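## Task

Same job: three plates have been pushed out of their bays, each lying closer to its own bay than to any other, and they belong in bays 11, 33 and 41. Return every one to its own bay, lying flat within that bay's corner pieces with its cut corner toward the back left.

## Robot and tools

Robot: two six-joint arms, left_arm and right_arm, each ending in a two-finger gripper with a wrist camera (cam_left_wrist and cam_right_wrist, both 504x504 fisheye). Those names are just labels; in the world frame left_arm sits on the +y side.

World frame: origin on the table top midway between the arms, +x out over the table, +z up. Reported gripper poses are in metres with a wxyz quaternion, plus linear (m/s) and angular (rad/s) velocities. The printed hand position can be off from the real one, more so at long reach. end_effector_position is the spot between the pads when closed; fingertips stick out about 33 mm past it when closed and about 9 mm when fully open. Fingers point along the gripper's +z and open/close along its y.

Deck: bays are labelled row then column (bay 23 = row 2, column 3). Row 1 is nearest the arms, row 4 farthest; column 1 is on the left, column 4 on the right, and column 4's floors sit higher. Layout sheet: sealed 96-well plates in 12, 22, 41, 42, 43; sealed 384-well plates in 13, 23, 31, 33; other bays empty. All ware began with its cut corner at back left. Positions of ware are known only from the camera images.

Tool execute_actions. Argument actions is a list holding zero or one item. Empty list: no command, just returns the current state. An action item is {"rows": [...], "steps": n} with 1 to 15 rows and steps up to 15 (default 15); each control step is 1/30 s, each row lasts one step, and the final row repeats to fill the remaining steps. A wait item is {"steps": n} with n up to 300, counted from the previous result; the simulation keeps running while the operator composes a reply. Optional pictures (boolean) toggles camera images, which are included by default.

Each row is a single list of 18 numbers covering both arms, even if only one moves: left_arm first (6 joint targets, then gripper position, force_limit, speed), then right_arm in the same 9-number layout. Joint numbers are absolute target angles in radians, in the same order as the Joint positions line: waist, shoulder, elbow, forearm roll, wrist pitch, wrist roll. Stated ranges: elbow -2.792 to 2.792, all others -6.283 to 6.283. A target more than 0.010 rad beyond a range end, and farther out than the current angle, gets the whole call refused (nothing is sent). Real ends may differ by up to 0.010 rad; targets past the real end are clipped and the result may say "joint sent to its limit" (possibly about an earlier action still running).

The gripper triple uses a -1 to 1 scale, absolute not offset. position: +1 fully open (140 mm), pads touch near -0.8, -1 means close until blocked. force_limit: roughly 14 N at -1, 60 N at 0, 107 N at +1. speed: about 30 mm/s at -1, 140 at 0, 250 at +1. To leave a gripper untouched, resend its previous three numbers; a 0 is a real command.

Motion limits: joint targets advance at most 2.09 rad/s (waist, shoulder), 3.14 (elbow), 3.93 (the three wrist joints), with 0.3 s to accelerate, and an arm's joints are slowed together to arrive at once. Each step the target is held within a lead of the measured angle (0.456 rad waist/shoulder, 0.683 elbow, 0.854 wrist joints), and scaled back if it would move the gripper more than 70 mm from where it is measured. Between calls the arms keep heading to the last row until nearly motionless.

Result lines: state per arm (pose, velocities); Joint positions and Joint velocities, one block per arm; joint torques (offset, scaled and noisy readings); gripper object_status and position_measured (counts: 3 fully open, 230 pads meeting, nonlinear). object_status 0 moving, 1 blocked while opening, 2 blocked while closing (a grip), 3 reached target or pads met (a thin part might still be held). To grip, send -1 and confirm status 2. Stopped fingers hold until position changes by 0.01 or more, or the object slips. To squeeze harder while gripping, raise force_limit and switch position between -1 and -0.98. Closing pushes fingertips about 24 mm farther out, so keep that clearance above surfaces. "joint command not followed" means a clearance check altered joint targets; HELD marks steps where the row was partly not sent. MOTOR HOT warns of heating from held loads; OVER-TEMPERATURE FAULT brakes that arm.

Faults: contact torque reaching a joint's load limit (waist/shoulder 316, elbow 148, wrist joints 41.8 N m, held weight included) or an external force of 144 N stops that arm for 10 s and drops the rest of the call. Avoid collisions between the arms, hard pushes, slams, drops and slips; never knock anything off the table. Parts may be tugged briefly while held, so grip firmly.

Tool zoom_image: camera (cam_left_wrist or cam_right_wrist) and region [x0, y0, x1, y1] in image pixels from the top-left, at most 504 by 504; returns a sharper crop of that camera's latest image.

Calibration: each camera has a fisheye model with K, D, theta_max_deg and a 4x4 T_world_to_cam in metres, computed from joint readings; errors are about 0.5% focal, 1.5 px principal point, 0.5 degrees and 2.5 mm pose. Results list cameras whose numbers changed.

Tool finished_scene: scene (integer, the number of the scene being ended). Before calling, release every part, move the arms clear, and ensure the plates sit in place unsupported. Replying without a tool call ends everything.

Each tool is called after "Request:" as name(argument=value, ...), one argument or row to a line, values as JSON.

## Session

Request:
execute_actions(
  actions=[],
)

Scene clock: 0.00 s of 9600.00 s.
left_arm: end_effector_position=(+0.7155, +0.4391, +0.3219) position_measured=3 object_status=3 end_effector_quat_wxyz=(+0.000, +0.995, -0.100, +0.000) end_effector_velocity=(-0.000, -0.000, +0.001) end_effector_angular_velocity=(-0.001, -0.002, -0.000) | right_arm: end_effector_position=(+0.6514, -0.5635, +0.3233) position_measured=3 object_status=3 end_effector_quat_wxyz=(-0.000, +0.997, -0.082, +0.000) end_effector_velocity=(-0.000, -0.001, -0.000) end_effector_angular_velocity=(-0.002, +0.001, -0.000)
Joint positions: left_arm=[-0.052  0.165  1.603 -0.001  1.373  1.517] | right_arm=[-0.053  0.163  1.603  0.001  1.375  1.518]
Joint velocities: left_arm=[-0.    -0.002  0.    -0.001 -0.001  0.   ] | right_arm=[-0.     0.     0.    -0.002 -0.     0.   ]
Joint torques (N m, as the joint torque sensors report them, + toward a larger angle): no reading

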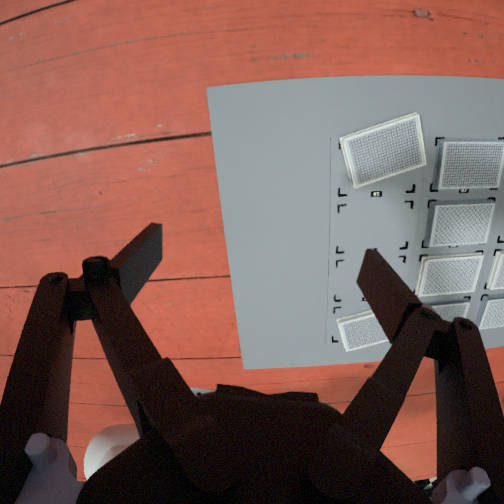

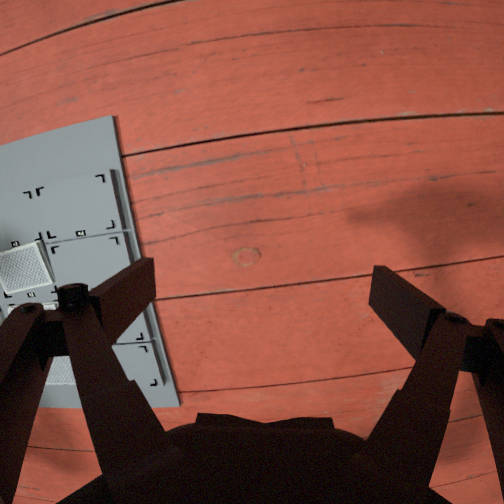

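Request:
execute_actions(
  actions=[
    {"rows":[[-0.3429,0.3449,1.5984,0,1.1983,-0.5449,1,0,0,-0.4,0.163,1.603,0,1.375,1.518,1,0,0]],"steps":15},
  ],
  pictures=false,
)

Request:
execute_actions(
  actions=[
    {"steps":30},
  ],
)

Request:
zoom_image(
  camera="cam_left_wrist",
  region=[0,60,400,400],
)

Scene clock: 13.90 s of 9600.00 s.
left_arm: end_effector_position=(+0.7284, +0.2894, +0.2394) position_measured=3 object_status=3 end_effector_quat_wxyz=(+0.000, +0.975, +0.221, -0.000) end_effector_velocity=(-0.018, -0.298, -0.166) end_effector_angular_velocity=(+0.001, +0.001, +2.442) | right_arm: end_effector_position=(+0.5866, -0.7581, +0.3233) position_measured=3 object_status=3 end_effector_quat_wxyz=(+0.000, +0.971, -0.238, +0.000) end_effector_velocity=(-0.180, -0.346, +0.000) end_effector_angular_velocity=(-0.004, +0.003, -0.596)
Joint positions: left_arm=[-0.252  0.289  1.6   -0.     1.253  0.67 ] | right_arm=[-0.369  0.163  1.603  0.     1.375  1.518]
Joint velocities: left_arm=[-0.39   0.24  -0.008  0.001 -0.233 -2.832] | right_arm=[-0.597 -0.    -0.    -0.005  0.001 -0.   ]
Joint torques (N m, as the joint torque sensors report them, + toward a larger angle): left_arm=[  0.3  -76.57 -40.58   3.46  -0.77  -0.02] | right_arm=[ 11.17 -62.39 -38.5    4.47   0.21  -0.33]
Steps of this call (steps 1 to 90: nothing new was sent; then 10.40 s passed at rest; steps 91 to 105: all 15 steps of this action). Readings (joint positions | what the end effector reports):
91: left_arm=[-0.052 0.165 1.603 -0.001 1.373 1.517] | right_arm=[-0.053 0.163 1.603 0.001 1.375 1.518] | left_arm position_measured=3 object_status=3 | right_arm position_measured=3 object_status=3
92: left_arm=[-0.055 0.166 1.603 -0.001 1.371 1.508] | right_arm=[-0.057 0.163 1.603 0.001 1.375 1.518] | left_arm position_measured=3 object_status=3 | right_arm position_measured=3 object_status=3
94: left_arm=[-0.075 0.179 1.603 -0.001 1.359 1.448] | right_arm=[-0.089 0.163 1.603 0.001 1.375 1.518] | left_arm position_measured=3 object_status=3 | right_arm position_measured=3 object_status=3
98: left_arm=[-0.147 0.224 1.602 -0.001 1.316 1.215] | right_arm=[-0.194 0.163 1.603 0.001 1.375 1.518] | left_arm position_measured=3 object_status=3 | right_arm position_measured=3 object_status=3
105: the state above

Scene clock: 14.90 s of 9600.00 s.
left_arm: end_effector_position=(+0.7198, +0.2201, +0.2000) position_measured=3 object_status=3 end_effector_quat_wxyz=(+0.000, +0.708, +0.707, +0.000) end_effector_velocity=(-0.001, +0.000, +0.000) end_effector_angular_velocity=(+0.000, +0.001, +0.000) | right_arm: end_effector_position=(+0.5771, -0.7756, +0.3233) position_measured=3 object_status=3 end_effector_quat_wxyz=(+0.000, +0.968, -0.252, +0.000) end_effector_velocity=(+0.000, +0.000, -0.000) end_effector_angular_velocity=(+0.000, -0.000, -0.001)
Joint positions: left_arm=[-0.343  0.345  1.598  0.     1.198 -0.545] | right_arm=[-0.4    0.163  1.603 -0.     1.375  1.518]
Joint velocities: left_arm=[-0.    -0.001  0.002 -0.     0.    -0.   ] | right_arm=[ 0.    -0.     0.     0.001 -0.     0.001]
Joint torques (N m, as the joint torque sensors report them, + toward a larger angle): left_arm=[ -1.49 -77.1  -40.48   4.02  -0.93  -0.1 ] | right_arm=[ -1.76 -55.85 -39.     4.17   0.12  -0.25]
Steps of this call (steps 1 to 30: the robot went on to your last target). Readings (joint positions | what the end effector reports):
1: left_arm=[-0.265 0.297 1.600 -0.000 1.245 0.570] | right_arm=[-0.386 0.163 1.603 0.000 1.375 1.518] | left_arm position_measured=3 object_status=3 | right_arm position_measured=3 object_status=3
2: left_arm=[-0.278 0.304 1.600 -0.000 1.238 0.461] | right_arm=[-0.396 0.163 1.603 0.000 1.375 1.518] | left_arm position_measured=3 object_status=3 | right_arm position_measured=3 object_status=3
4: left_arm=[-0.300 0.318 1.599 -0.000 1.224 0.220] | right_arm=[-0.400 0.163 1.603 -0.000 1.375 1.518] | left_arm position_measured=3 object_status=3 | right_arm position_measured=3 object_status=3
8: left_arm=[-0.329 0.336 1.599 -0.000 1.207 -0.239] | right_arm=[-0.400 0.163 1.603 -0.000 1.375 1.518] | left_arm position_measured=3 object_status=3 | right_arm position_measured=3 object_status=3
30: the state above
All arms were judged still, so your last target was given up. Only a new action makes them travel on or press farther. Fingers that are still opening or closing keep moving.
camera_calibration (this result's frames):
cam_left_wrist: T_world_to_cam=[[0.991603, 0.126849, -0.0251599, -0.732927], [0.125328, -0.894661, 0.428805, 0.0199095], [0.0318839, -0.428358, -0.903046, 0.438545], [0, 0, 0, 1]] pos_world=[0.710295, 0.298637, 0.369049]
cam_right_wrist: T_world_to_cam=[[-0.45052, -0.892313, -0.0284481, -0.419186], [-0.869212, 0.431139, 0.242054, 0.781007], [-0.203723, 0.133778, -0.969846, 0.710081], [0, 0, 0, 1]] pos_world=[0.634669, -0.80576, 0.487698]

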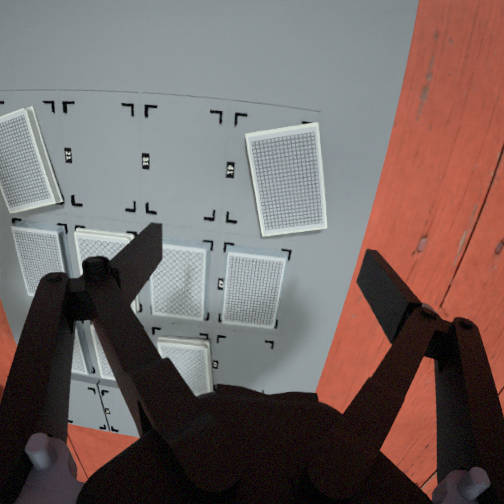

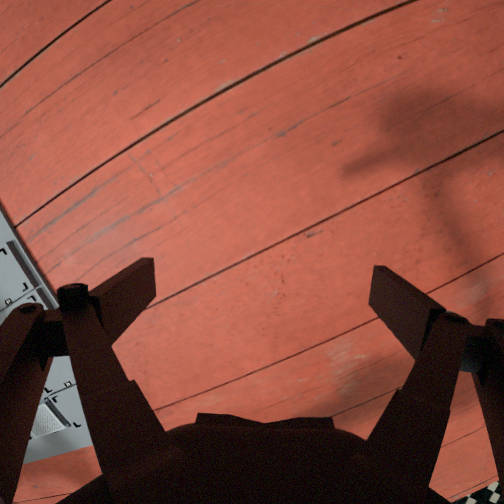

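Region (0, 60, 400, 400) of cam_left_wrist's 504x504 image, scaled by 1.260, with more detail than that image has; it fills the top 428 rows of this view, and the rest is white.

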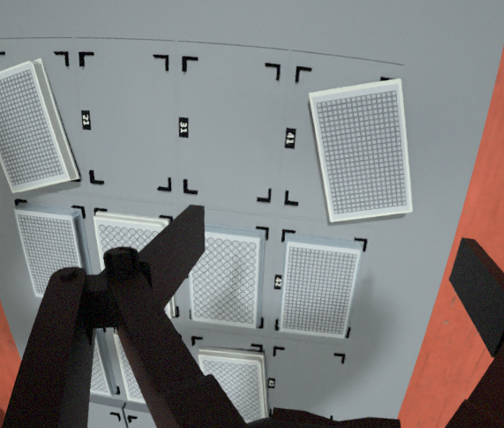

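Request:
execute_actions(
  actions=[
    {"rows":[[-0.2987,0.4694,1.6737,0,0.9985,-0.7959,0.55,0,0,-0.4,0.163,1.603,0,1.375,1.518,1,0,0]],"steps":15},
  ],
  pictures=false,
)

Request:
execute_actions(
  actions=[
    {"steps":6},
  ],
)

Scene clock: 30.50 s of 9600.00 s.
left_arm: end_effector_position=(+0.7523, +0.2390, +0.0703) position_measured=59 object_status=3 end_effector_quat_wxyz=(+0.000, +0.596, +0.803, -0.000) end_effector_velocity=(+0.000, -0.000, -0.000) end_effector_angular_velocity=(-0.001, +0.000, +0.002) | right_arm: end_effector_position=(+0.5771, -0.7756, +0.3233) position_measured=3 object_status=3 end_effector_quat_wxyz=(+0.000, +0.968, -0.252, +0.000) end_effector_velocity=(-0.000, -0.000, -0.000) end_effector_angular_velocity=(+0.000, +0.001, -0.000)
Joint positions: left_arm=[-0.299  0.469  1.674 -0.     0.999 -0.796] | right_arm=[-0.4    0.163  1.603 -0.     1.375  1.518]
Joint velocities: left_arm=[ 0.     0.001 -0.    -0.001 -0.001 -0.002] | right_arm=[-0.  0.  0. -0.  0.  0.]
Joint torques (N m, as the joint torque sensors report them, + toward a larger angle): left_arm=[  0.47 -90.1  -38.65   2.85  -0.19   0.13] | right_arm=[ -2.26 -55.53 -38.83   4.14   0.01  -0.3 ]
Steps of this call (steps 1 to 90: nothing new was sent; then 12.10 s passed at rest; steps 91 to 105: all 15 steps of this action). Readings (joint positions | what the end effector reports):
91: left_arm=[-0.343 0.345 1.599 -0.000 1.198 -0.545] | right_arm=[-0.400 0.163 1.603 -0.000 1.375 1.518] | left_arm position_measured=3 object_status=0 | right_arm position_measured=3 object_status=3
92: left_arm=[-0.342 0.349 1.601 -0.000 1.191 -0.554] | right_arm=[-0.400 0.163 1.603 -0.000 1.375 1.518] | left_arm position_measured=6 object_status=0 | right_arm position_measured=3 object_status=3
94: left_arm=[-0.331 0.377 1.618 -0.000 1.145 -0.612] | right_arm=[-0.400 0.163 1.603 -0.000 1.375 1.518] | left_arm position_measured=22 object_status=0 | right_arm position_measured=3 object_status=3
98: left_arm=[-0.307 0.447 1.660 -0.000 1.034 -0.751] | right_arm=[-0.400 0.163 1.603 -0.000 1.375 1.518] | left_arm position_measured=52 object_status=0 | right_arm position_measured=3 object_status=3
105: the state above

Scene clock: 30.70 s of 9600.00 s.
left_arm: end_effector_position=(+0.7523, +0.2391, +0.0702) position_measured=59 object_status=3 end_effector_quat_wxyz=(+0.000, +0.596, +0.803, -0.000) end_effector_velocity=(-0.001, +0.000, -0.002) end_effector_angular_velocity=(+0.002, +0.003, -0.001) | right_arm: end_effector_position=(+0.5771, -0.7756, +0.3233) position_measured=3 object_status=3 end_effector_quat_wxyz=(+0.000, +0.968, -0.252, +0.000) end_effector_velocity=(-0.000, -0.001, +0.000) end_effector_angular_velocity=(-0.002, +0.001, +0.001)
Joint positions: left_arm=[-0.299  0.469  1.674 -0.     0.999 -0.796] | right_arm=[-0.4    0.163  1.603 -0.     1.375  1.518]
Joint velocities: left_arm=[ 0.     0.003  0.001  0.    -0.     0.001] | right_arm=[ 0.    -0.    -0.    -0.002 -0.    -0.   ]
Joint torques (N m, as the joint torque sensors report them, + toward a larger angle): left_arm=[  0.25 -83.91 -37.53   3.57  -0.26  -0.03] | right_arm=[ -1.9  -55.98 -39.39   4.09   0.01  -0.3 ]
Steps of this call (steps 1 to 6: the robot went on to your last target). Readings (joint positions | what the end effector reports):
1: left_arm=[-0.299 0.469 1.674 -0.000 0.999 -0.796] | right_arm=[-0.400 0.163 1.603 -0.000 1.375 1.518] | left_arm position_measured=59 object_status=3 | right_arm position_measured=3 object_status=3
2: left_arm=[-0.299 0.469 1.674 -0.000 0.999 -0.796] | right_arm=[-0.400 0.163 1.603 -0.000 1.375 1.518] | left_arm position_measured=59 object_status=3 | right_arm position_measured=3 object_status=3
4: left_arm=[-0.299 0.469 1.674 -0.000 0.999 -0.796] | right_arm=[-0.400 0.163 1.603 -0.000 1.375 1.518] | left_arm position_measured=59 object_status=3 | right_arm position_measured=3 object_status=3
6: the state above
camera_calibration (this result's frames):
cam_left_wrist: T_world_to_cam=[[0.911805, 0.40985, -0.0251863, -0.778407], [0.380198, -0.819484, 0.428831, -0.12117], [0.155117, -0.400586, -0.903033, 0.229067], [0, 0, 0, 1]] pos_world=[0.720292, 0.311494, 0.239211]
cam_right_wrist: T_world_to_cam=[[-0.45052, -0.892313, -0.0284501, -0.419185], [-0.869207, 0.431136, 0.242075, 0.781003], [-0.203741, 0.133789, -0.96984, 0.710086], [0, 0, 0, 1]] pos_world=[0.634675, -0.805764, 0.487683]

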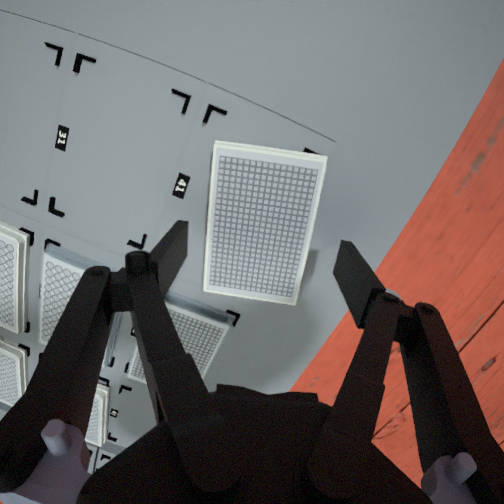

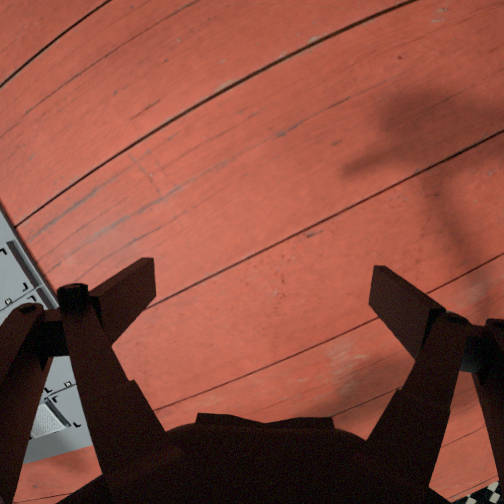

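Request:
zoom_image(
  camera="cam_left_wrist",
  region=[170,120,370,320],
)

Region (170, 120, 370, 320) of cam_left_wrist's 504x504 image, scaled by 2.520, with more detail than that image has.

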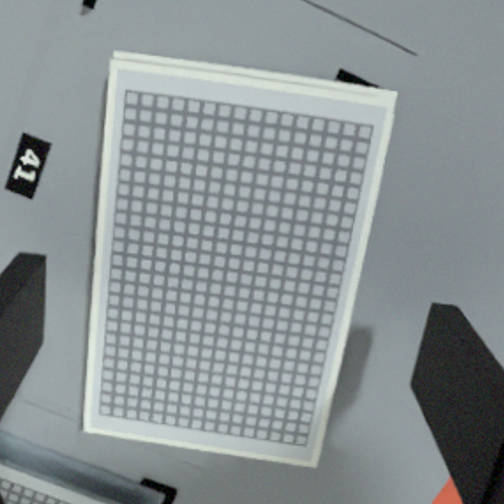

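Request:
execute_actions(
  actions=[
    {"rows":[[-0.3022,0.4885,1.6967,0,0.9564,-0.7994,0.55,0,0,-0.4,0.163,1.603,0,1.375,1.518,1,0,0]],"steps":11},
  ],
)

Scene clock: 42.40 s of 9600.00 s.
left_arm: end_effector_position=(+0.7488, +0.2380, +0.0451) position_measured=59 object_status=3 end_effector_quat_wxyz=(-0.000, +0.596, +0.803, -0.000) end_effector_velocity=(-0.000, -0.000, +0.001) end_effector_angular_velocity=(-0.001, -0.001, -0.002) | right_arm: end_effector_position=(+0.5771, -0.7756, +0.3233) position_measured=3 object_status=3 end_effector_quat_wxyz=(+0.000, +0.968, -0.252, +0.000) end_effector_velocity=(+0.000, -0.000, +0.000) end_effector_angular_velocity=(-0.001, -0.000, +0.001)
Joint positions: left_arm=[-0.302  0.489  1.697 -0.     0.956 -0.799] | right_arm=[-0.4    0.163  1.603 -0.     1.375  1.518]
Joint velocities: left_arm=[-0.001 -0.002  0.001 -0.     0.     0.001] | right_arm=[ 0.     0.    -0.    -0.001 -0.    -0.001]
Joint torques (N m, as the joint torque sensors report them, + toward a larger angle): left_arm=[ -0.14 -90.18 -35.72   3.29  -0.25  -0.18] | right_arm=[ -2.57 -56.24 -39.55   4.12   0.05  -0.39]
Steps of this call (steps 1 to 15: the robot went on to your last target; steps 16 to 90: nothing new was sent; then 8.33 s passed at rest; steps 91 to 101: all 11 steps of this action). Readings (joint positions | what the end effector reports):
91: left_arm=[-0.299 0.469 1.674 0.000 0.998 -0.796] | right_arm=[-0.400 0.163 1.603 -0.000 1.375 1.518] | left_arm position_measured=59 object_status=3 | right_arm position_measured=3 object_status=3
92: left_arm=[-0.299 0.472 1.677 0.000 0.990 -0.797] | right_arm=[-0.400 0.163 1.603 -0.000 1.375 1.518] | left_arm position_measured=59 object_status=3 | right_arm position_measured=3 object_status=3
94: left_arm=[-0.302 0.487 1.695 -0.000 0.961 -0.799] | right_arm=[-0.400 0.163 1.603 -0.000 1.375 1.518] | left_arm position_measured=59 object_status=3 | right_arm position_measured=3 object_status=3
98: left_arm=[-0.302 0.489 1.697 -0.000 0.956 -0.799] | right_arm=[-0.400 0.163 1.603 -0.000 1.375 1.518] | left_arm position_measured=59 object_status=3 | right_arm position_measured=3 object_status=3
101: the state above
camera_calibration (this result's frames):
cam_left_wrist: T_world_to_cam=[[0.911778, 0.409901, -0.0253309, -0.775402], [0.380325, -0.819498, 0.428691, -0.110018], [0.154962, -0.400505, -0.903096, 0.206611], [0, 0, 0, 1]] pos_world=[0.71682, 0.310427, 0.214111]
cam_right_wrist: T_world_to_cam=[[-0.45052, -0.892313, -0.02845, -0.419185], [-0.869207, 0.431136, 0.242075, 0.781003], [-0.203741, 0.133789, -0.96984, 0.710086], [0, 0, 0, 1]] pos_world=[0.634675, -0.805764, 0.487683]

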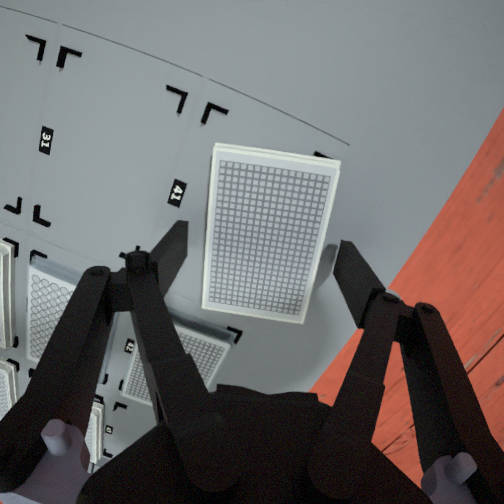

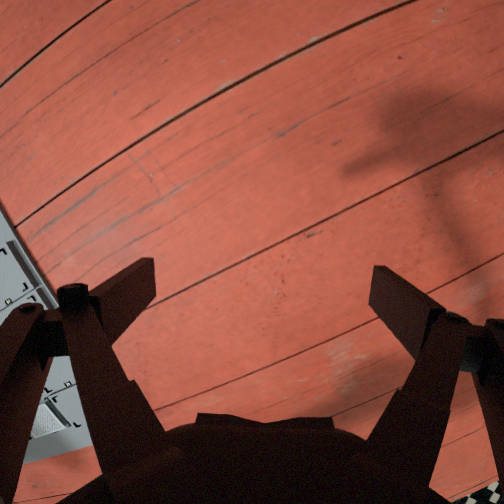

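Centered. Close.

Request:
execute_actions(
  actions=[
    {"rows":[[-0.3022,0.4885,1.6967,0,0.9564,-0.7994,-1,0,-0.2,-0.4,0.163,1.603,0,1.375,1.518,1,0,0]],"steps":15},
  ],
  pictures=false,
)

Request:
execute_actions(
  actions=[
    {"steps":6},
  ],
)

Scene clock: 47.73 s of 9600.00 s.
left_arm: end_effector_position=(+0.7488, +0.2380, +0.0453) position_measured=110 object_status=2 end_effector_quat_wxyz=(+0.000, +0.596, +0.803, +0.000) end_effector_velocity=(+0.000, +0.000, -0.000) end_effector_angular_velocity=(+0.000, +0.000, +0.002) | right_arm: end_effector_position=(+0.5771, -0.7756, +0.3233) position_measured=3 object_status=3 end_effector_quat_wxyz=(+0.000, +0.968, -0.252, +0.000) end_effector_velocity=(-0.000, -0.000, +0.000) end_effector_angular_velocity=(-0.000, +0.000, -0.000)
Joint positions: left_arm=[-0.302  0.488  1.697  0.     0.956 -0.799] | right_arm=[-0.4    0.163  1.603 -0.     1.375  1.518]
Joint velocities: left_arm=[ 0.     0.001 -0.001  0.     0.    -0.001] | right_arm=[-0.     0.    -0.    -0.001  0.     0.   ]
Joint torques (N m, as the joint torque sensors report them, + toward a larger angle): left_arm=[ -2.93 -79.97 -30.57   3.49  -0.5   -0.07] | right_arm=[ -1.62 -56.07 -39.48   4.13   0.07  -0.34]
Steps of this call (steps 1 to 15: the robot went on to your last target; steps 16 to 90: nothing new was sent; then 1.83 s passed at rest; steps 91 to 105: all 15 steps of this action). Readings (joint positions | what the end effector reports):
91: left_arm=[-0.302 0.488 1.697 0.000 0.956 -0.799] | right_arm=[-0.400 0.163 1.603 -0.000 1.375 1.518] | left_arm position_measured=59 object_status=0 | right_arm position_measured=3 object_status=3
92: left_arm=[-0.302 0.488 1.697 0.000 0.956 -0.799] | right_arm=[-0.400 0.163 1.603 -0.000 1.375 1.518] | left_arm position_measured=62 object_status=0 | right_arm position_measured=3 object_status=3
94: left_arm=[-0.302 0.488 1.697 0.000 0.956 -0.799] | right_arm=[-0.400 0.163 1.603 -0.000 1.375 1.518] | left_arm position_measured=75 object_status=0 | right_arm position_measured=3 object_status=3
98: left_arm=[-0.302 0.488 1.697 0.000 0.956 -0.799] | right_arm=[-0.400 0.163 1.603 -0.000 1.375 1.518] | left_arm position_measured=101 object_status=0 | right_arm position_measured=3 object_status=3
105: the state above

Scene clock: 47.93 s of 9600.00 s.
left_arm: end_effector_position=(+0.7488, +0.2380, +0.0453) position_measured=110 object_status=2 end_effector_quat_wxyz=(+0.000, +0.596, +0.803, +0.000) end_effector_velocity=(-0.001, +0.000, -0.001) end_effector_angular_velocity=(+0.000, +0.000, +0.000) | right_arm: end_effector_position=(+0.5771, -0.7756, +0.3233) position_measured=3 object_status=3 end_effector_quat_wxyz=(+0.000, +0.968, -0.252, +0.000) end_effector_velocity=(-0.001, +0.000, -0.000) end_effector_angular_velocity=(+0.000, +0.002, +0.001)
Joint positions: left_arm=[-0.302  0.488  1.697  0.     0.956 -0.799] | right_arm=[-0.4    0.163  1.603 -0.     1.375  1.518]
Joint velocities: left_arm=[-0.     0.     0.001  0.    -0.001 -0.   ] | right_arm=[ 0.     0.     0.001 -0.001  0.001 -0.   ]
Joint torques (N m, as the joint torque sensors report them, + toward a larger angle): left_arm=[ -0.75 -78.24 -31.14   3.35  -0.68  -0.18] | right_arm=[ -2.63 -56.05 -40.     4.2    0.05  -0.3 ]
Steps of this call (steps 1 to 6: the robot went on to your last target). Readings (joint positions | what the end effector reports):
1: left_arm=[-0.302 0.488 1.697 0.000 0.956 -0.799] | right_arm=[-0.400 0.163 1.603 -0.000 1.375 1.518] | left_arm position_measured=110 object_status=2 | right_arm position_measured=3 object_status=3
2: left_arm=[-0.302 0.488 1.697 0.000 0.956 -0.799] | right_arm=[-0.400 0.163 1.603 -0.000 1.375 1.518] | left_arm position_measured=110 object_status=2 | right_arm position_measured=3 object_status=3
4: left_arm=[-0.302 0.488 1.697 0.000 0.956 -0.799] | right_arm=[-0.400 0.163 1.603 -0.000 1.375 1.518] | left_arm position_measured=110 object_status=2 | right_arm position_measured=3 object_status=3
6: the state above
camera_calibration (this result's frames):
cam_left_wrist: T_world_to_cam=[[0.911802, 0.40986, -0.0251416, -0.775425], [0.380183, -0.819471, 0.428868, -0.110026], [0.155173, -0.400601, -0.903017, 0.206638], [0, 0, 0, 1]] pos_world=[0.7168, 0.310432, 0.214289]
cam_right_wrist: T_world_to_cam=[[-0.45052, -0.892313, -0.0284501, -0.419185], [-0.869207, 0.431136, 0.242075, 0.781003], [-0.203741, 0.133789, -0.96984, 0.710086], [0, 0, 0, 1]] pos_world=[0.634675, -0.805764, 0.487683]

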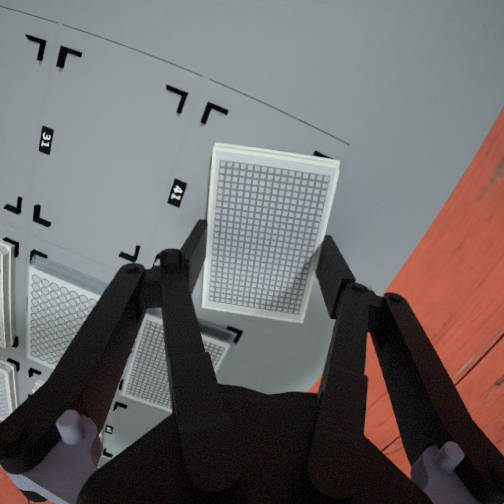

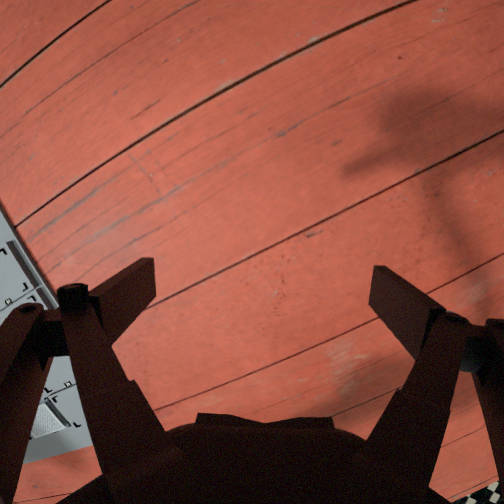

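Request:
execute_actions(
  actions=[
    {"rows":[[-0.3022,0.4614,1.6759,0,1.0043,-0.7994,-1,0,-0.2,-0.4,0.163,1.603,0,1.375,1.518,1,0,0]],"steps":9},
  ],
  pictures=false,
)

Request:
execute_actions(
  actions=[
    {"rows":[[-0.3202,0.4442,1.7398,0,0.9576,-0.5222,-1,0,-0.2,-0.4,0.163,1.603,0,1.375,1.518,1,0,0]],"steps":13},
  ],
)

Request:
zoom_image(
  camera="cam_left_wrist",
  region=[160,110,360,210],
)

Scene clock: 55.63 s of 9600.00 s.
left_arm: end_effector_position=(+0.7487, +0.2380, +0.0751) position_measured=110 object_status=2 end_effector_quat_wxyz=(+0.000, +0.596, +0.803, +0.000) end_effector_velocity=(-0.000, +0.000, -0.000) end_effector_angular_velocity=(+0.001, +0.001, +0.000) | right_arm: end_effector_position=(+0.5771, -0.7756, +0.3233) position_measured=3 object_status=3 end_effector_quat_wxyz=(+0.000, +0.968, -0.252, +0.000) end_effector_velocity=(-0.001, -0.000, -0.001) end_effector_angular_velocity=(+0.001, +0.001, -0.000)
Joint positions: left_arm=[-0.302  0.461  1.676  0.     1.004 -0.799] | right_arm=[-0.4    0.163  1.603 -0.     1.375  1.518]
Joint velocities: left_arm=[ 0.     0.     0.     0.     0.001 -0.   ] | right_arm=[-0.     0.     0.001 -0.    -0.    -0.   ]
Joint torques (N m, as the joint torque sensors report them, + toward a larger angle): left_arm=[ -1.65 -86.08 -38.05   3.75  -0.46  -0.45] | right_arm=[ -2.91 -56.22 -39.37   4.15   0.02  -0.39]
Steps of this call (steps 1 to 15: the robot went on to your last target; steps 16 to 90: nothing new was sent; then 4.40 s passed at rest; steps 91 to 99: all 9 steps of this action). Readings (joint positions | what the end effector reports):
91: left_arm=[-0.302 0.488 1.697 0.000 0.957 -0.799] | right_arm=[-0.400 0.163 1.603 -0.000 1.375 1.518] | left_arm position_measured=110 object_status=2 | right_arm position_measured=3 object_status=3
92: left_arm=[-0.302 0.485 1.694 -0.000 0.964 -0.799] | right_arm=[-0.400 0.163 1.603 -0.000 1.375 1.518] | left_arm position_measured=110 object_status=2 | right_arm position_measured=3 object_status=3
94: left_arm=[-0.302 0.465 1.678 -0.000 0.997 -0.799] | right_arm=[-0.400 0.163 1.603 -0.000 1.375 1.518] | left_arm position_measured=110 object_status=2 | right_arm position_measured=3 object_status=3
98: left_arm=[-0.302 0.461 1.676 0.000 1.004 -0.799] | right_arm=[-0.400 0.163 1.603 -0.000 1.375 1.518] | left_arm position_measured=110 object_status=2 | right_arm position_measured=3 object_status=3
99: the state above

Scene clock: 56.07 s of 9600.00 s.
left_arm: end_effector_position=(+0.7218, +0.2381, +0.0581) position_measured=110 object_status=2 end_effector_quat_wxyz=(+0.000, +0.708, +0.707, +0.000) end_effector_velocity=(-0.001, +0.000, -0.001) end_effector_angular_velocity=(+0.001, +0.002, -0.001) | right_arm: end_effector_position=(+0.5771, -0.7756, +0.3233) position_measured=3 object_status=3 end_effector_quat_wxyz=(+0.000, +0.968, -0.252, +0.000) end_effector_velocity=(+0.000, +0.001, -0.000) end_effector_angular_velocity=(+0.001, -0.000, -0.001)
Joint positions: left_arm=[-0.32   0.444  1.74   0.     0.958 -0.522] | right_arm=[-0.4    0.163  1.603 -0.     1.375  1.518]
Joint velocities: left_arm=[-0.     0.001  0.001 -0.    -0.     0.001] | right_arm=[0.    0.    0.    0.001 0.    0.   ]
Joint torques (N m, as the joint torque sensors report them, + toward a larger angle): left_arm=[ -1.27 -81.88 -36.49   3.34  -0.47  -0.03] | right_arm=[ -2.18 -56.32 -39.33   4.04  -0.01  -0.31]
Steps of this call (steps 1 to 13: all 13 steps of this action). Readings (joint positions | what the end effector reports):
1: left_arm=[-0.302 0.461 1.676 0.000 1.004 -0.799] | right_arm=[-0.400 0.163 1.603 -0.000 1.375 1.518] | left_arm position_measured=110 object_status=2 | right_arm position_measured=3 object_status=3
2: left_arm=[-0.303 0.461 1.678 0.000 1.003 -0.791] | right_arm=[-0.400 0.163 1.603 -0.000 1.375 1.518] | left_arm position_measured=110 object_status=2 | right_arm position_measured=3 object_status=3
4: left_arm=[-0.307 0.457 1.693 0.000 0.992 -0.731] | right_arm=[-0.400 0.163 1.603 -0.000 1.375 1.518] | left_arm position_measured=110 object_status=2 | right_arm position_measured=3 object_status=3
8: left_arm=[-0.319 0.446 1.735 0.000 0.961 -0.545] | right_arm=[-0.400 0.163 1.603 -0.000 1.375 1.518] | left_arm position_measured=110 object_status=2 | right_arm position_measured=3 object_status=3
13: the state above
camera_calibration (this result's frames):
cam_left_wrist: T_world_to_cam=[[0.991577, 0.127052, -0.0251487, -0.740818], [0.125506, -0.894621, 0.428838, 0.0964668], [0.0319864, -0.428383, -0.903031, 0.31799], [0, 0, 0, 1]] pos_world=[0.7123, 0.316645, 0.227156]
cam_right_wrist: T_world_to_cam=[[-0.45052, -0.892313, -0.0284497, -0.419186], [-0.869208, 0.431137, 0.24207, 0.781007], [-0.203737, 0.133786, -0.969842, 0.710082], [0, 0, 0, 1]] pos_world=[0.634676, -0.805765, 0.487683]

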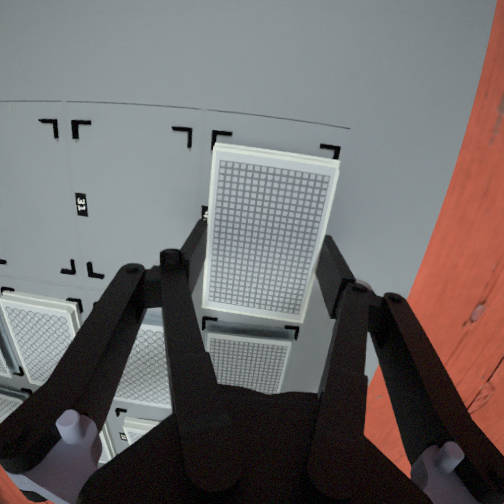

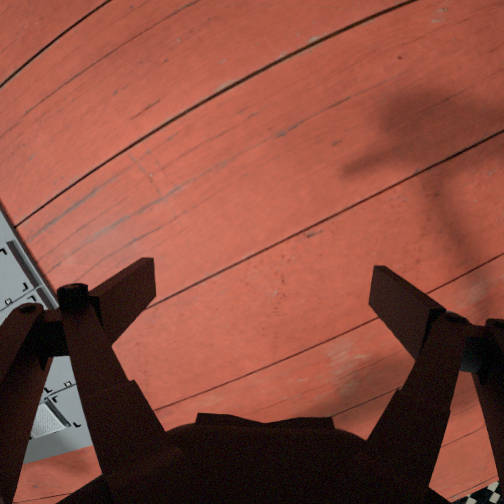

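Region (160, 110, 360, 210) of cam_left_wrist's 504x504 image, scaled by 2.520, with more detail than that image has.

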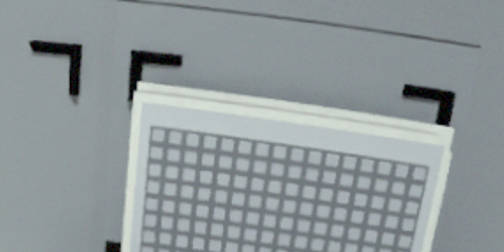

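Request:
execute_actions(
  actions=[
    {"rows":[[-0.314,0.4504,1.7473,0,0.9439,-0.516,-1,0,-0.2,-0.4,0.163,1.603,0,1.375,1.518,1,0,0]],"steps":10},
  ],
)

Request:
zoom_image(
  camera="cam_left_wrist",
  region=[160,110,360,210],
)

Scene clock: 65.40 s of 9600.00 s.
left_arm: end_effector_position=(+0.7230, +0.2425, +0.0503) position_measured=110 object_status=2 end_effector_quat_wxyz=(+0.000, +0.708, +0.707, -0.000) end_effector_velocity=(+0.000, -0.000, -0.001) end_effector_angular_velocity=(+0.001, +0.001, -0.001) | right_arm: end_effector_position=(+0.5771, -0.7756, +0.3233) position_measured=3 object_status=3 end_effector_quat_wxyz=(+0.000, +0.968, -0.252, +0.000) end_effector_velocity=(-0.000, -0.001, +0.000) end_effector_angular_velocity=(-0.002, +0.001, -0.000)
Joint positions: left_arm=[-0.314  0.45   1.747 -0.     0.944 -0.516] | right_arm=[-0.4    0.163  1.603 -0.     1.375  1.518]
Joint velocities: left_arm=[ 0.     0.002 -0.    -0.    -0.001  0.001] | right_arm=[-0.    -0.    -0.001 -0.003  0.001  0.001]
Joint torques (N m, as the joint torque sensors report them, + toward a larger angle): left_arm=[ -1.9  -83.98 -35.53   3.75  -0.7    0.24] | right_arm=[ -2.36 -56.68 -38.99   4.05   0.    -0.31]
Steps of this call (steps 1 to 15: the robot went on to your last target; steps 16 to 90: nothing new was sent; then 6.00 s passed at rest; steps 91 to 100: all 10 steps of this action). Readings (joint positions | what the end effector reports):
91: left_arm=[-0.320 0.444 1.740 -0.000 0.957 -0.522] | right_arm=[-0.400 0.163 1.603 -0.000 1.375 1.518] | left_arm position_measured=110 object_status=2 | right_arm position_measured=3 object_status=3
92: left_arm=[-0.318 0.446 1.743 -0.000 0.952 -0.520] | right_arm=[-0.400 0.163 1.603 -0.000 1.375 1.518] | left_arm position_measured=110 object_status=2 | right_arm position_measured=3 object_status=3
94: left_arm=[-0.314 0.450 1.747 -0.000 0.945 -0.516] | right_arm=[-0.400 0.163 1.603 -0.000 1.375 1.518] | left_arm position_measured=110 object_status=2 | right_arm position_measured=3 object_status=3
98: left_arm=[-0.314 0.450 1.747 -0.000 0.944 -0.516] | right_arm=[-0.400 0.163 1.603 -0.000 1.375 1.518] | left_arm position_measured=110 object_status=2 | right_arm position_measured=3 object_status=3
100: the state above
camera_calibration (this result's frames):
cam_left_wrist: T_world_to_cam=[[0.991594, 0.126912, -0.0251813, -0.742675], [0.125389, -0.89459, 0.428936, 0.103729], [0.0319103, -0.428488, -0.902984, 0.31283], [0, 0, 0, 1]] pos_world=[0.713443, 0.321093, 0.219286]
cam_right_wrist: T_world_to_cam=[[-0.45052, -0.892313, -0.0284497, -0.419186], [-0.869208, 0.431137, 0.24207, 0.781007], [-0.203737, 0.133786, -0.969842, 0.710082], [0, 0, 0, 1]] pos_world=[0.634676, -0.805765, 0.487683]

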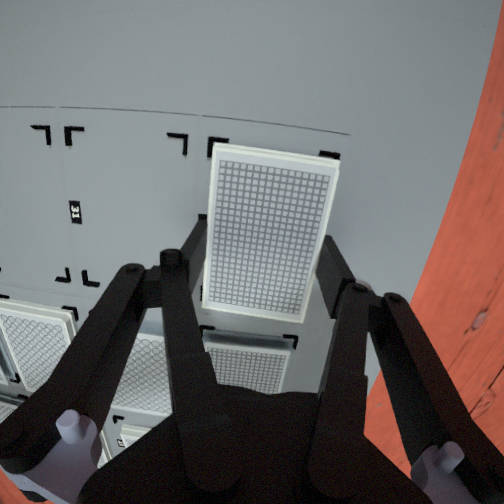

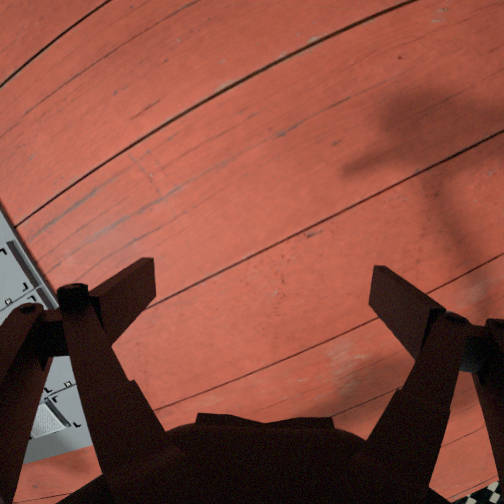

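Region (160, 110, 360, 210) of cam_left_wrist's 504x504 image, scaled by 2.520, with more detail than that image has.

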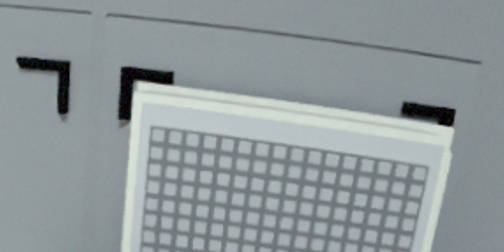

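Request:
execute_actions(
  actions=[
    {"rows":[[-0.3136,0.4531,1.7518,0,0.9367,-0.5156,-1,0,-0.2,-0.4,0.163,1.603,0,1.375,1.518,1,0,0]],"steps":9},
  ],
)

Request:
zoom_image(
  camera="cam_left_wrist",
  region=[160,110,360,210],
)

Scene clock: 73.33 s of 9600.00 s.
left_arm: end_effector_position=(+0.7224, +0.2432, +0.0462) position_measured=110 object_status=2 end_effector_quat_wxyz=(+0.000, +0.708, +0.707, +0.000) end_effector_velocity=(+0.000, -0.000, +0.000) end_effector_angular_velocity=(-0.001, -0.001, -0.000) | right_arm: end_effector_position=(+0.5771, -0.7756, +0.3233) position_measured=3 object_status=3 end_effector_quat_wxyz=(+0.000, +0.968, -0.252, +0.000) end_effector_velocity=(-0.000, +0.000, -0.000) end_effector_angular_velocity=(+0.000, +0.000, +0.001)
Joint positions: left_arm=[-0.314  0.453  1.752  0.     0.937 -0.516] | right_arm=[-0.4    0.163  1.603 -0.     1.375  1.518]
Joint velocities: left_arm=[ 0.    -0.    -0.    -0.    -0.001  0.001] | right_arm=[ 0.    -0.     0.     0.     0.    -0.001]
Joint torques (N m, as the joint torque sensors report them, + toward a larger angle): left_arm=[ -0.17 -82.11 -32.66   4.07   0.06  -0.1 ] | right_arm=[ -3.33 -55.7  -39.18   4.11   0.04  -0.35]
Steps of this call (steps 1 to 15: the robot went on to your last target; steps 16 to 90: nothing new was sent; then 4.63 s passed at rest; steps 91 to 99: all 9 steps of this action). Readings (joint positions | what the end effector reports):
91: left_arm=[-0.314 0.450 1.747 0.000 0.944 -0.516] | right_arm=[-0.400 0.163 1.603 -0.000 1.375 1.518] | left_arm position_measured=110 object_status=2 | right_arm position_measured=3 object_status=3
92: left_arm=[-0.314 0.452 1.749 0.000 0.940 -0.516] | right_arm=[-0.400 0.163 1.603 -0.000 1.375 1.518] | left_arm position_measured=110 object_status=2 | right_arm position_measured=3 object_status=3
94: left_arm=[-0.314 0.453 1.752 0.000 0.937 -0.516] | right_arm=[-0.400 0.163 1.603 -0.000 1.375 1.518] | left_arm position_measured=110 object_status=2 | right_arm position_measured=3 object_status=3
98: left_arm=[-0.314 0.453 1.752 0.000 0.937 -0.516] | right_arm=[-0.400 0.163 1.603 -0.000 1.375 1.518] | left_arm position_measured=110 object_status=2 | right_arm position_measured=3 object_status=3
99: the state above
camera_calibration (this result's frames):
cam_left_wrist: T_world_to_cam=[[0.991609, 0.126808, -0.0251233, -0.742267], [0.125277, -0.894683, 0.428776, 0.106322], [0.0318949, -0.428326, -0.903061, 0.309507], [0, 0, 0, 1]] pos_world=[0.712847, 0.32182, 0.215268]
cam_right_wrist: T_world_to_cam=[[-0.45052, -0.892313, -0.0284497, -0.419186], [-0.869208, 0.431137, 0.24207, 0.781007], [-0.203737, 0.133786, -0.969842, 0.710082], [0, 0, 0, 1]] pos_world=[0.634676, -0.805765, 0.487683]

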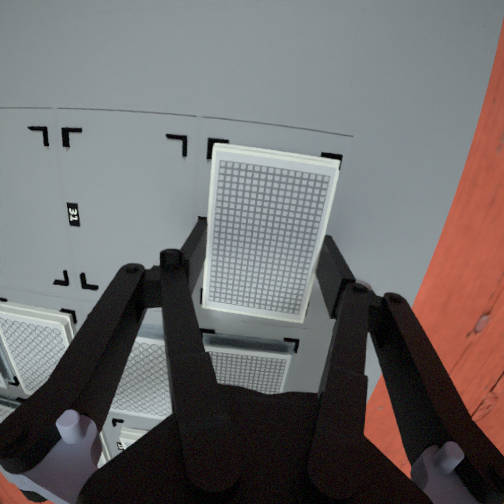

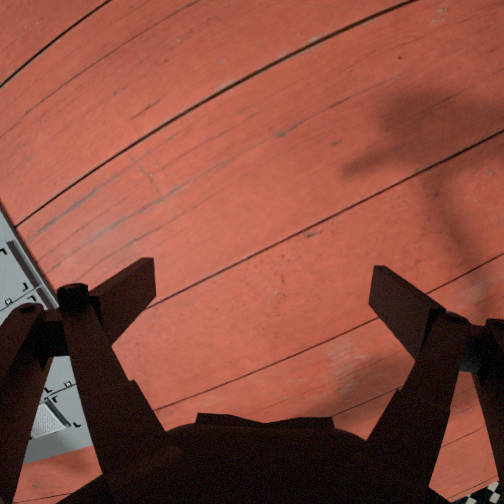

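Region (160, 110, 360, 210) of cam_left_wrist's 504x504 image, scaled by 2.520, with more detail than that image has.

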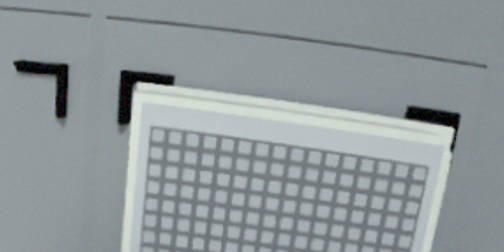

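Request:
execute_actions(
  actions=[
    {"rows":[[-0.3136,0.4546,1.7528,0,0.9342,-0.5156,-1,0,-0.2,-0.4,0.163,1.603,0,1.375,1.518,1,0,0]],"steps":9},
  ],
)

Request:
zoom_image(
  camera="cam_left_wrist",
  region=[170,240,370,350],
)

Scene clock: 78.53 s of 9600.00 s.
left_arm: end_effector_position=(+0.7223, +0.2432, +0.0447) position_measured=110 object_status=2 end_effector_quat_wxyz=(+0.000, +0.708, +0.707, -0.000) end_effector_velocity=(+0.000, +0.000, +0.000) end_effector_angular_velocity=(-0.000, -0.001, -0.001) | right_arm: end_effector_position=(+0.5771, -0.7756, +0.3233) position_measured=3 object_status=3 end_effector_quat_wxyz=(+0.000, +0.968, -0.252, +0.000) end_effector_velocity=(+0.000, -0.001, +0.000) end_effector_angular_velocity=(-0.001, -0.001, -0.001)
Joint positions: left_arm=[-0.314  0.455  1.753 -0.     0.934 -0.516] | right_arm=[-0.4    0.163  1.603 -0.     1.375  1.518]
Joint velocities: left_arm=[ 0.    -0.     0.     0.    -0.001  0.001] | right_arm=[-0.001 -0.    -0.    -0.    -0.001  0.   ]
Joint torques (N m, as the joint torque sensors report them, + toward a larger angle): left_arm=[  2.25 -77.52 -32.09   4.4   -0.13  -0.18] | right_arm=[ -2.68 -56.32 -39.25   4.11   0.07  -0.31]
Steps of this call (steps 1 to 15: the robot went on to your last target; steps 16 to 90: nothing new was sent; then 1.90 s passed at rest; steps 91 to 99: all 9 steps of this action). Readings (joint positions | what the end effector reports):
91: left_arm=[-0.314 0.453 1.752 -0.000 0.937 -0.516] | right_arm=[-0.400 0.163 1.603 -0.000 1.375 1.518] | left_arm position_measured=110 object_status=2 | right_arm position_measured=3 object_status=3
92: left_arm=[-0.314 0.454 1.752 -0.000 0.936 -0.516] | right_arm=[-0.400 0.163 1.603 -0.000 1.375 1.518] | left_arm position_measured=110 object_status=2 | right_arm position_measured=3 object_status=3
94: left_arm=[-0.314 0.455 1.753 -0.000 0.934 -0.516] | right_arm=[-0.400 0.163 1.603 -0.000 1.375 1.518] | left_arm position_measured=110 object_status=2 | right_arm position_measured=3 object_status=3
98: left_arm=[-0.314 0.455 1.753 -0.000 0.934 -0.516] | right_arm=[-0.400 0.163 1.603 -0.000 1.375 1.518] | left_arm position_measured=110 object_status=2 | right_arm position_measured=3 object_status=3
99: the state above
camera_calibration (this result's frames):
cam_left_wrist: T_world_to_cam=[[0.991594, 0.126904, -0.0252285, -0.742283], [0.125406, -0.89463, 0.428848, 0.106852], [0.0318526, -0.428407, -0.903024, 0.308158], [0, 0, 0, 1]] pos_world=[0.712828, 0.321809, 0.213724]
cam_right_wrist: T_world_to_cam=[[-0.45052, -0.892313, -0.0284497, -0.419186], [-0.869208, 0.431137, 0.24207, 0.781007], [-0.203737, 0.133786, -0.969842, 0.710082], [0, 0, 0, 1]] pos_world=[0.634676, -0.805765, 0.487683]

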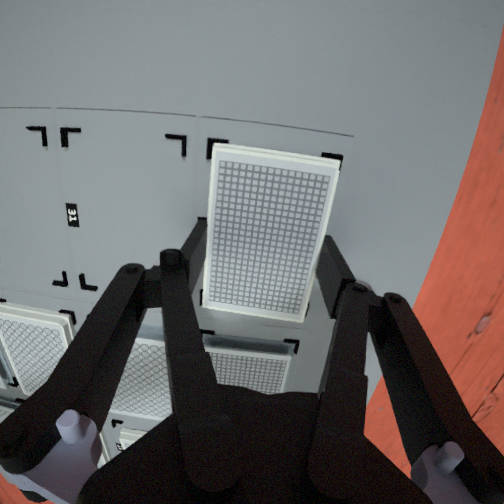

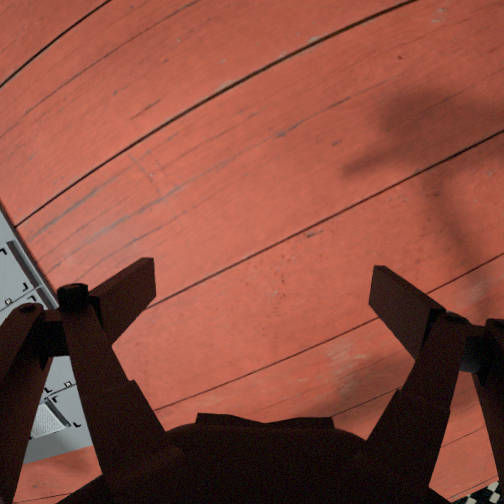

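Region (170, 240, 370, 350) of cam_left_wrist's 504x504 image, scaled by 2.520, with more detail than that image has; it fills the top 277 rows of this view, and the rest is white.

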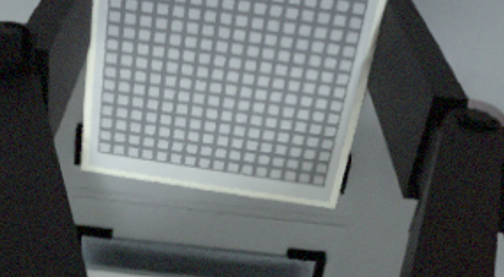

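Request:
execute_actions(
  actions=[
    {"rows":[[-0.3136,0.4538,1.7523,0,0.9355,-0.5156,0.5,0,0,-0.4,0.163,1.603,0,1.375,1.518,1,0,0]],"steps":13},
  ],
  pictures=false,
)

Request:
execute_actions(
  actions=[
    {"rows":[[-0.3136,0.39,1.705,0,1.0466,-0.5156,0.5,0,0,-0.4,0.163,1.603,0,1.375,1.518,1,0,0]],"steps":12},
  ],
)

Request:
zoom_image(
  camera="cam_left_wrist",
  region=[180,110,380,310],
)

Scene clock: 85.40 s of 9600.00 s.
left_arm: end_effector_position=(+0.7223, +0.2433, +0.0455) position_measured=66 object_status=0 end_effector_quat_wxyz=(-0.000, +0.708, +0.707, +0.000) end_effector_velocity=(+0.000, -0.001, -0.000) end_effector_angular_velocity=(-0.001, -0.000, +0.000) | right_arm: end_effector_position=(+0.5771, -0.7756, +0.3233) position_measured=3 object_status=3 end_effector_quat_wxyz=(+0.000, +0.968, -0.252, +0.000) end_effector_velocity=(+0.000, -0.001, +0.001) end_effector_angular_velocity=(-0.001, -0.000, -0.001)
Joint positions: left_arm=[-0.314  0.454  1.752  0.     0.935 -0.516] | right_arm=[-0.4    0.163  1.603  0.     1.375  1.518]
Joint velocities: left_arm=[-0.     0.001 -0.001 -0.001 -0.    -0.   ] | right_arm=[-0.001  0.    -0.001 -0.001  0.     0.001]
Joint torques (N m, as the joint torque sensors report them, + toward a larger angle): left_arm=[  1.17 -83.79 -35.06   3.3   -0.31   0.36] | right_arm=[ -3.5  -55.53 -39.77   4.07   0.08  -0.27]
Steps of this call (steps 1 to 15: the robot went on to your last target; steps 16 to 90: nothing new was sent; then 3.43 s passed at rest; steps 91 to 103: all 13 steps of this action). Readings (joint positions | what the end effector reports):
91: left_arm=[-0.314 0.455 1.753 0.000 0.934 -0.516] | right_arm=[-0.400 0.163 1.603 0.000 1.375 1.518] | left_arm position_measured=110 object_status=0 | right_arm position_measured=3 object_status=3
92: left_arm=[-0.314 0.455 1.753 0.000 0.935 -0.516] | right_arm=[-0.400 0.163 1.603 0.000 1.375 1.518] | left_arm position_measured=110 object_status=0 | right_arm position_measured=3 object_status=3
94: left_arm=[-0.314 0.454 1.753 0.000 0.935 -0.516] | right_arm=[-0.400 0.163 1.603 0.000 1.375 1.518] | left_arm position_measured=92 object_status=0 | right_arm position_measured=3 object_status=3
98: left_arm=[-0.314 0.454 1.752 0.000 0.935 -0.516] | right_arm=[-0.400 0.163 1.603 0.000 1.375 1.518] | left_arm position_measured=66 object_status=0 | right_arm position_measured=3 object_status=3
103: the state above

Scene clock: 85.80 s of 9600.00 s.
left_arm: end_effector_position=(+0.7205, +0.2443, +0.1136) position_measured=66 object_status=3 end_effector_quat_wxyz=(-0.000, +0.708, +0.707, -0.000) end_effector_velocity=(-0.000, -0.000, -0.000) end_effector_angular_velocity=(-0.000, +0.000, +0.000) | right_arm: end_effector_position=(+0.5771, -0.7756, +0.3233) position_measured=3 object_status=3 end_effector_quat_wxyz=(+0.000, +0.968, -0.252, +0.000) end_effector_velocity=(-0.000, -0.000, +0.000) end_effector_angular_velocity=(-0.001, +0.001, +0.001)
Joint positions: left_arm=[-0.314  0.39   1.705  0.     1.047 -0.516] | right_arm=[-0.4    0.163  1.603  0.     1.375  1.518]
Joint velocities: left_arm=[-0.  0. -0. -0.  0. -0.] | right_arm=[ 0.    -0.    -0.    -0.001  0.    -0.001]
Joint torques (N m, as the joint torque sensors report them, + toward a larger angle): left_arm=[ -0.42 -77.54 -38.43   3.21  -0.37   0.08] | right_arm=[ -1.4  -55.84 -39.28   4.08   0.08  -0.42]
Steps of this call (steps 1 to 12: all 12 steps of this action). Readings (joint positions | what the end effector reports):
1: left_arm=[-0.314 0.454 1.752 0.000 0.936 -0.516] | right_arm=[-0.400 0.163 1.603 0.000 1.375 1.518] | left_arm position_measured=66 object_status=3 | right_arm position_measured=3 object_status=3
2: left_arm=[-0.314 0.450 1.749 -0.000 0.944 -0.516] | right_arm=[-0.400 0.163 1.603 0.000 1.375 1.518] | left_arm position_measured=66 object_status=3 | right_arm position_measured=3 object_status=3
4: left_arm=[-0.314 0.420 1.727 -0.000 0.996 -0.516] | right_arm=[-0.400 0.163 1.603 0.000 1.375 1.518] | left_arm position_measured=66 object_status=3 | right_arm position_measured=3 object_status=3
8: left_arm=[-0.314 0.390 1.705 0.000 1.046 -0.516] | right_arm=[-0.400 0.163 1.603 0.000 1.375 1.518] | left_arm position_measured=66 object_status=3 | right_arm position_measured=3 object_status=3
12: the state above
camera_calibration (this result's frames):
cam_left_wrist: T_world_to_cam=[[0.991594, 0.1269, -0.0252509, -0.738823], [0.125414, -0.894675, 0.428752, 0.0785776], [0.031817, -0.428314, -0.903069, 0.370906], [0, 0, 0, 1]] pos_world=[0.710957, 0.322922, 0.282608]
cam_right_wrist: T_world_to_cam=[[-0.450521, -0.892312, -0.0284557, -0.419181], [-0.869209, 0.431137, 0.24207, 0.781007], [-0.203733, 0.133791, -0.969842, 0.710084], [0, 0, 0, 1]] pos_world=[0.634677, -0.805764, 0.487683]

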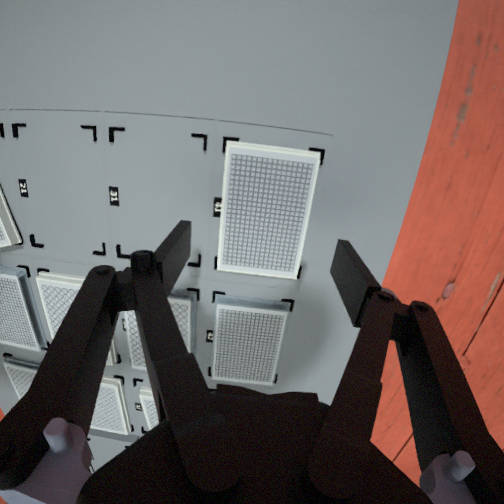

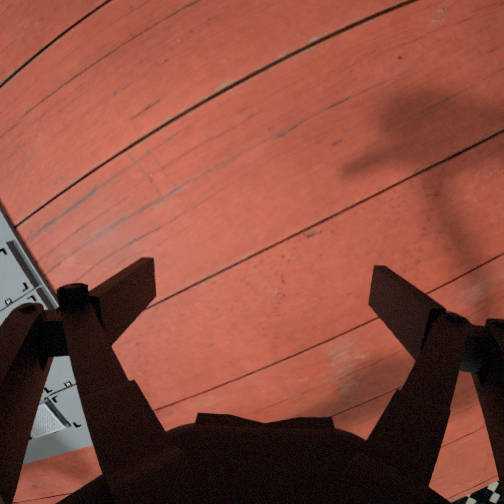

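Region (180, 110, 380, 310) of cam_left_wrist's 504x504 image, scaled by 2.520, with more detail than that image has.

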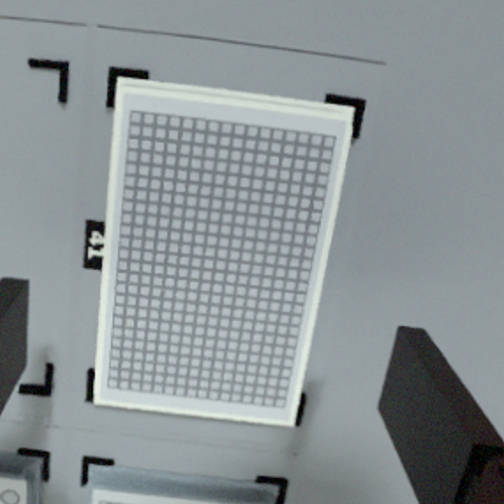

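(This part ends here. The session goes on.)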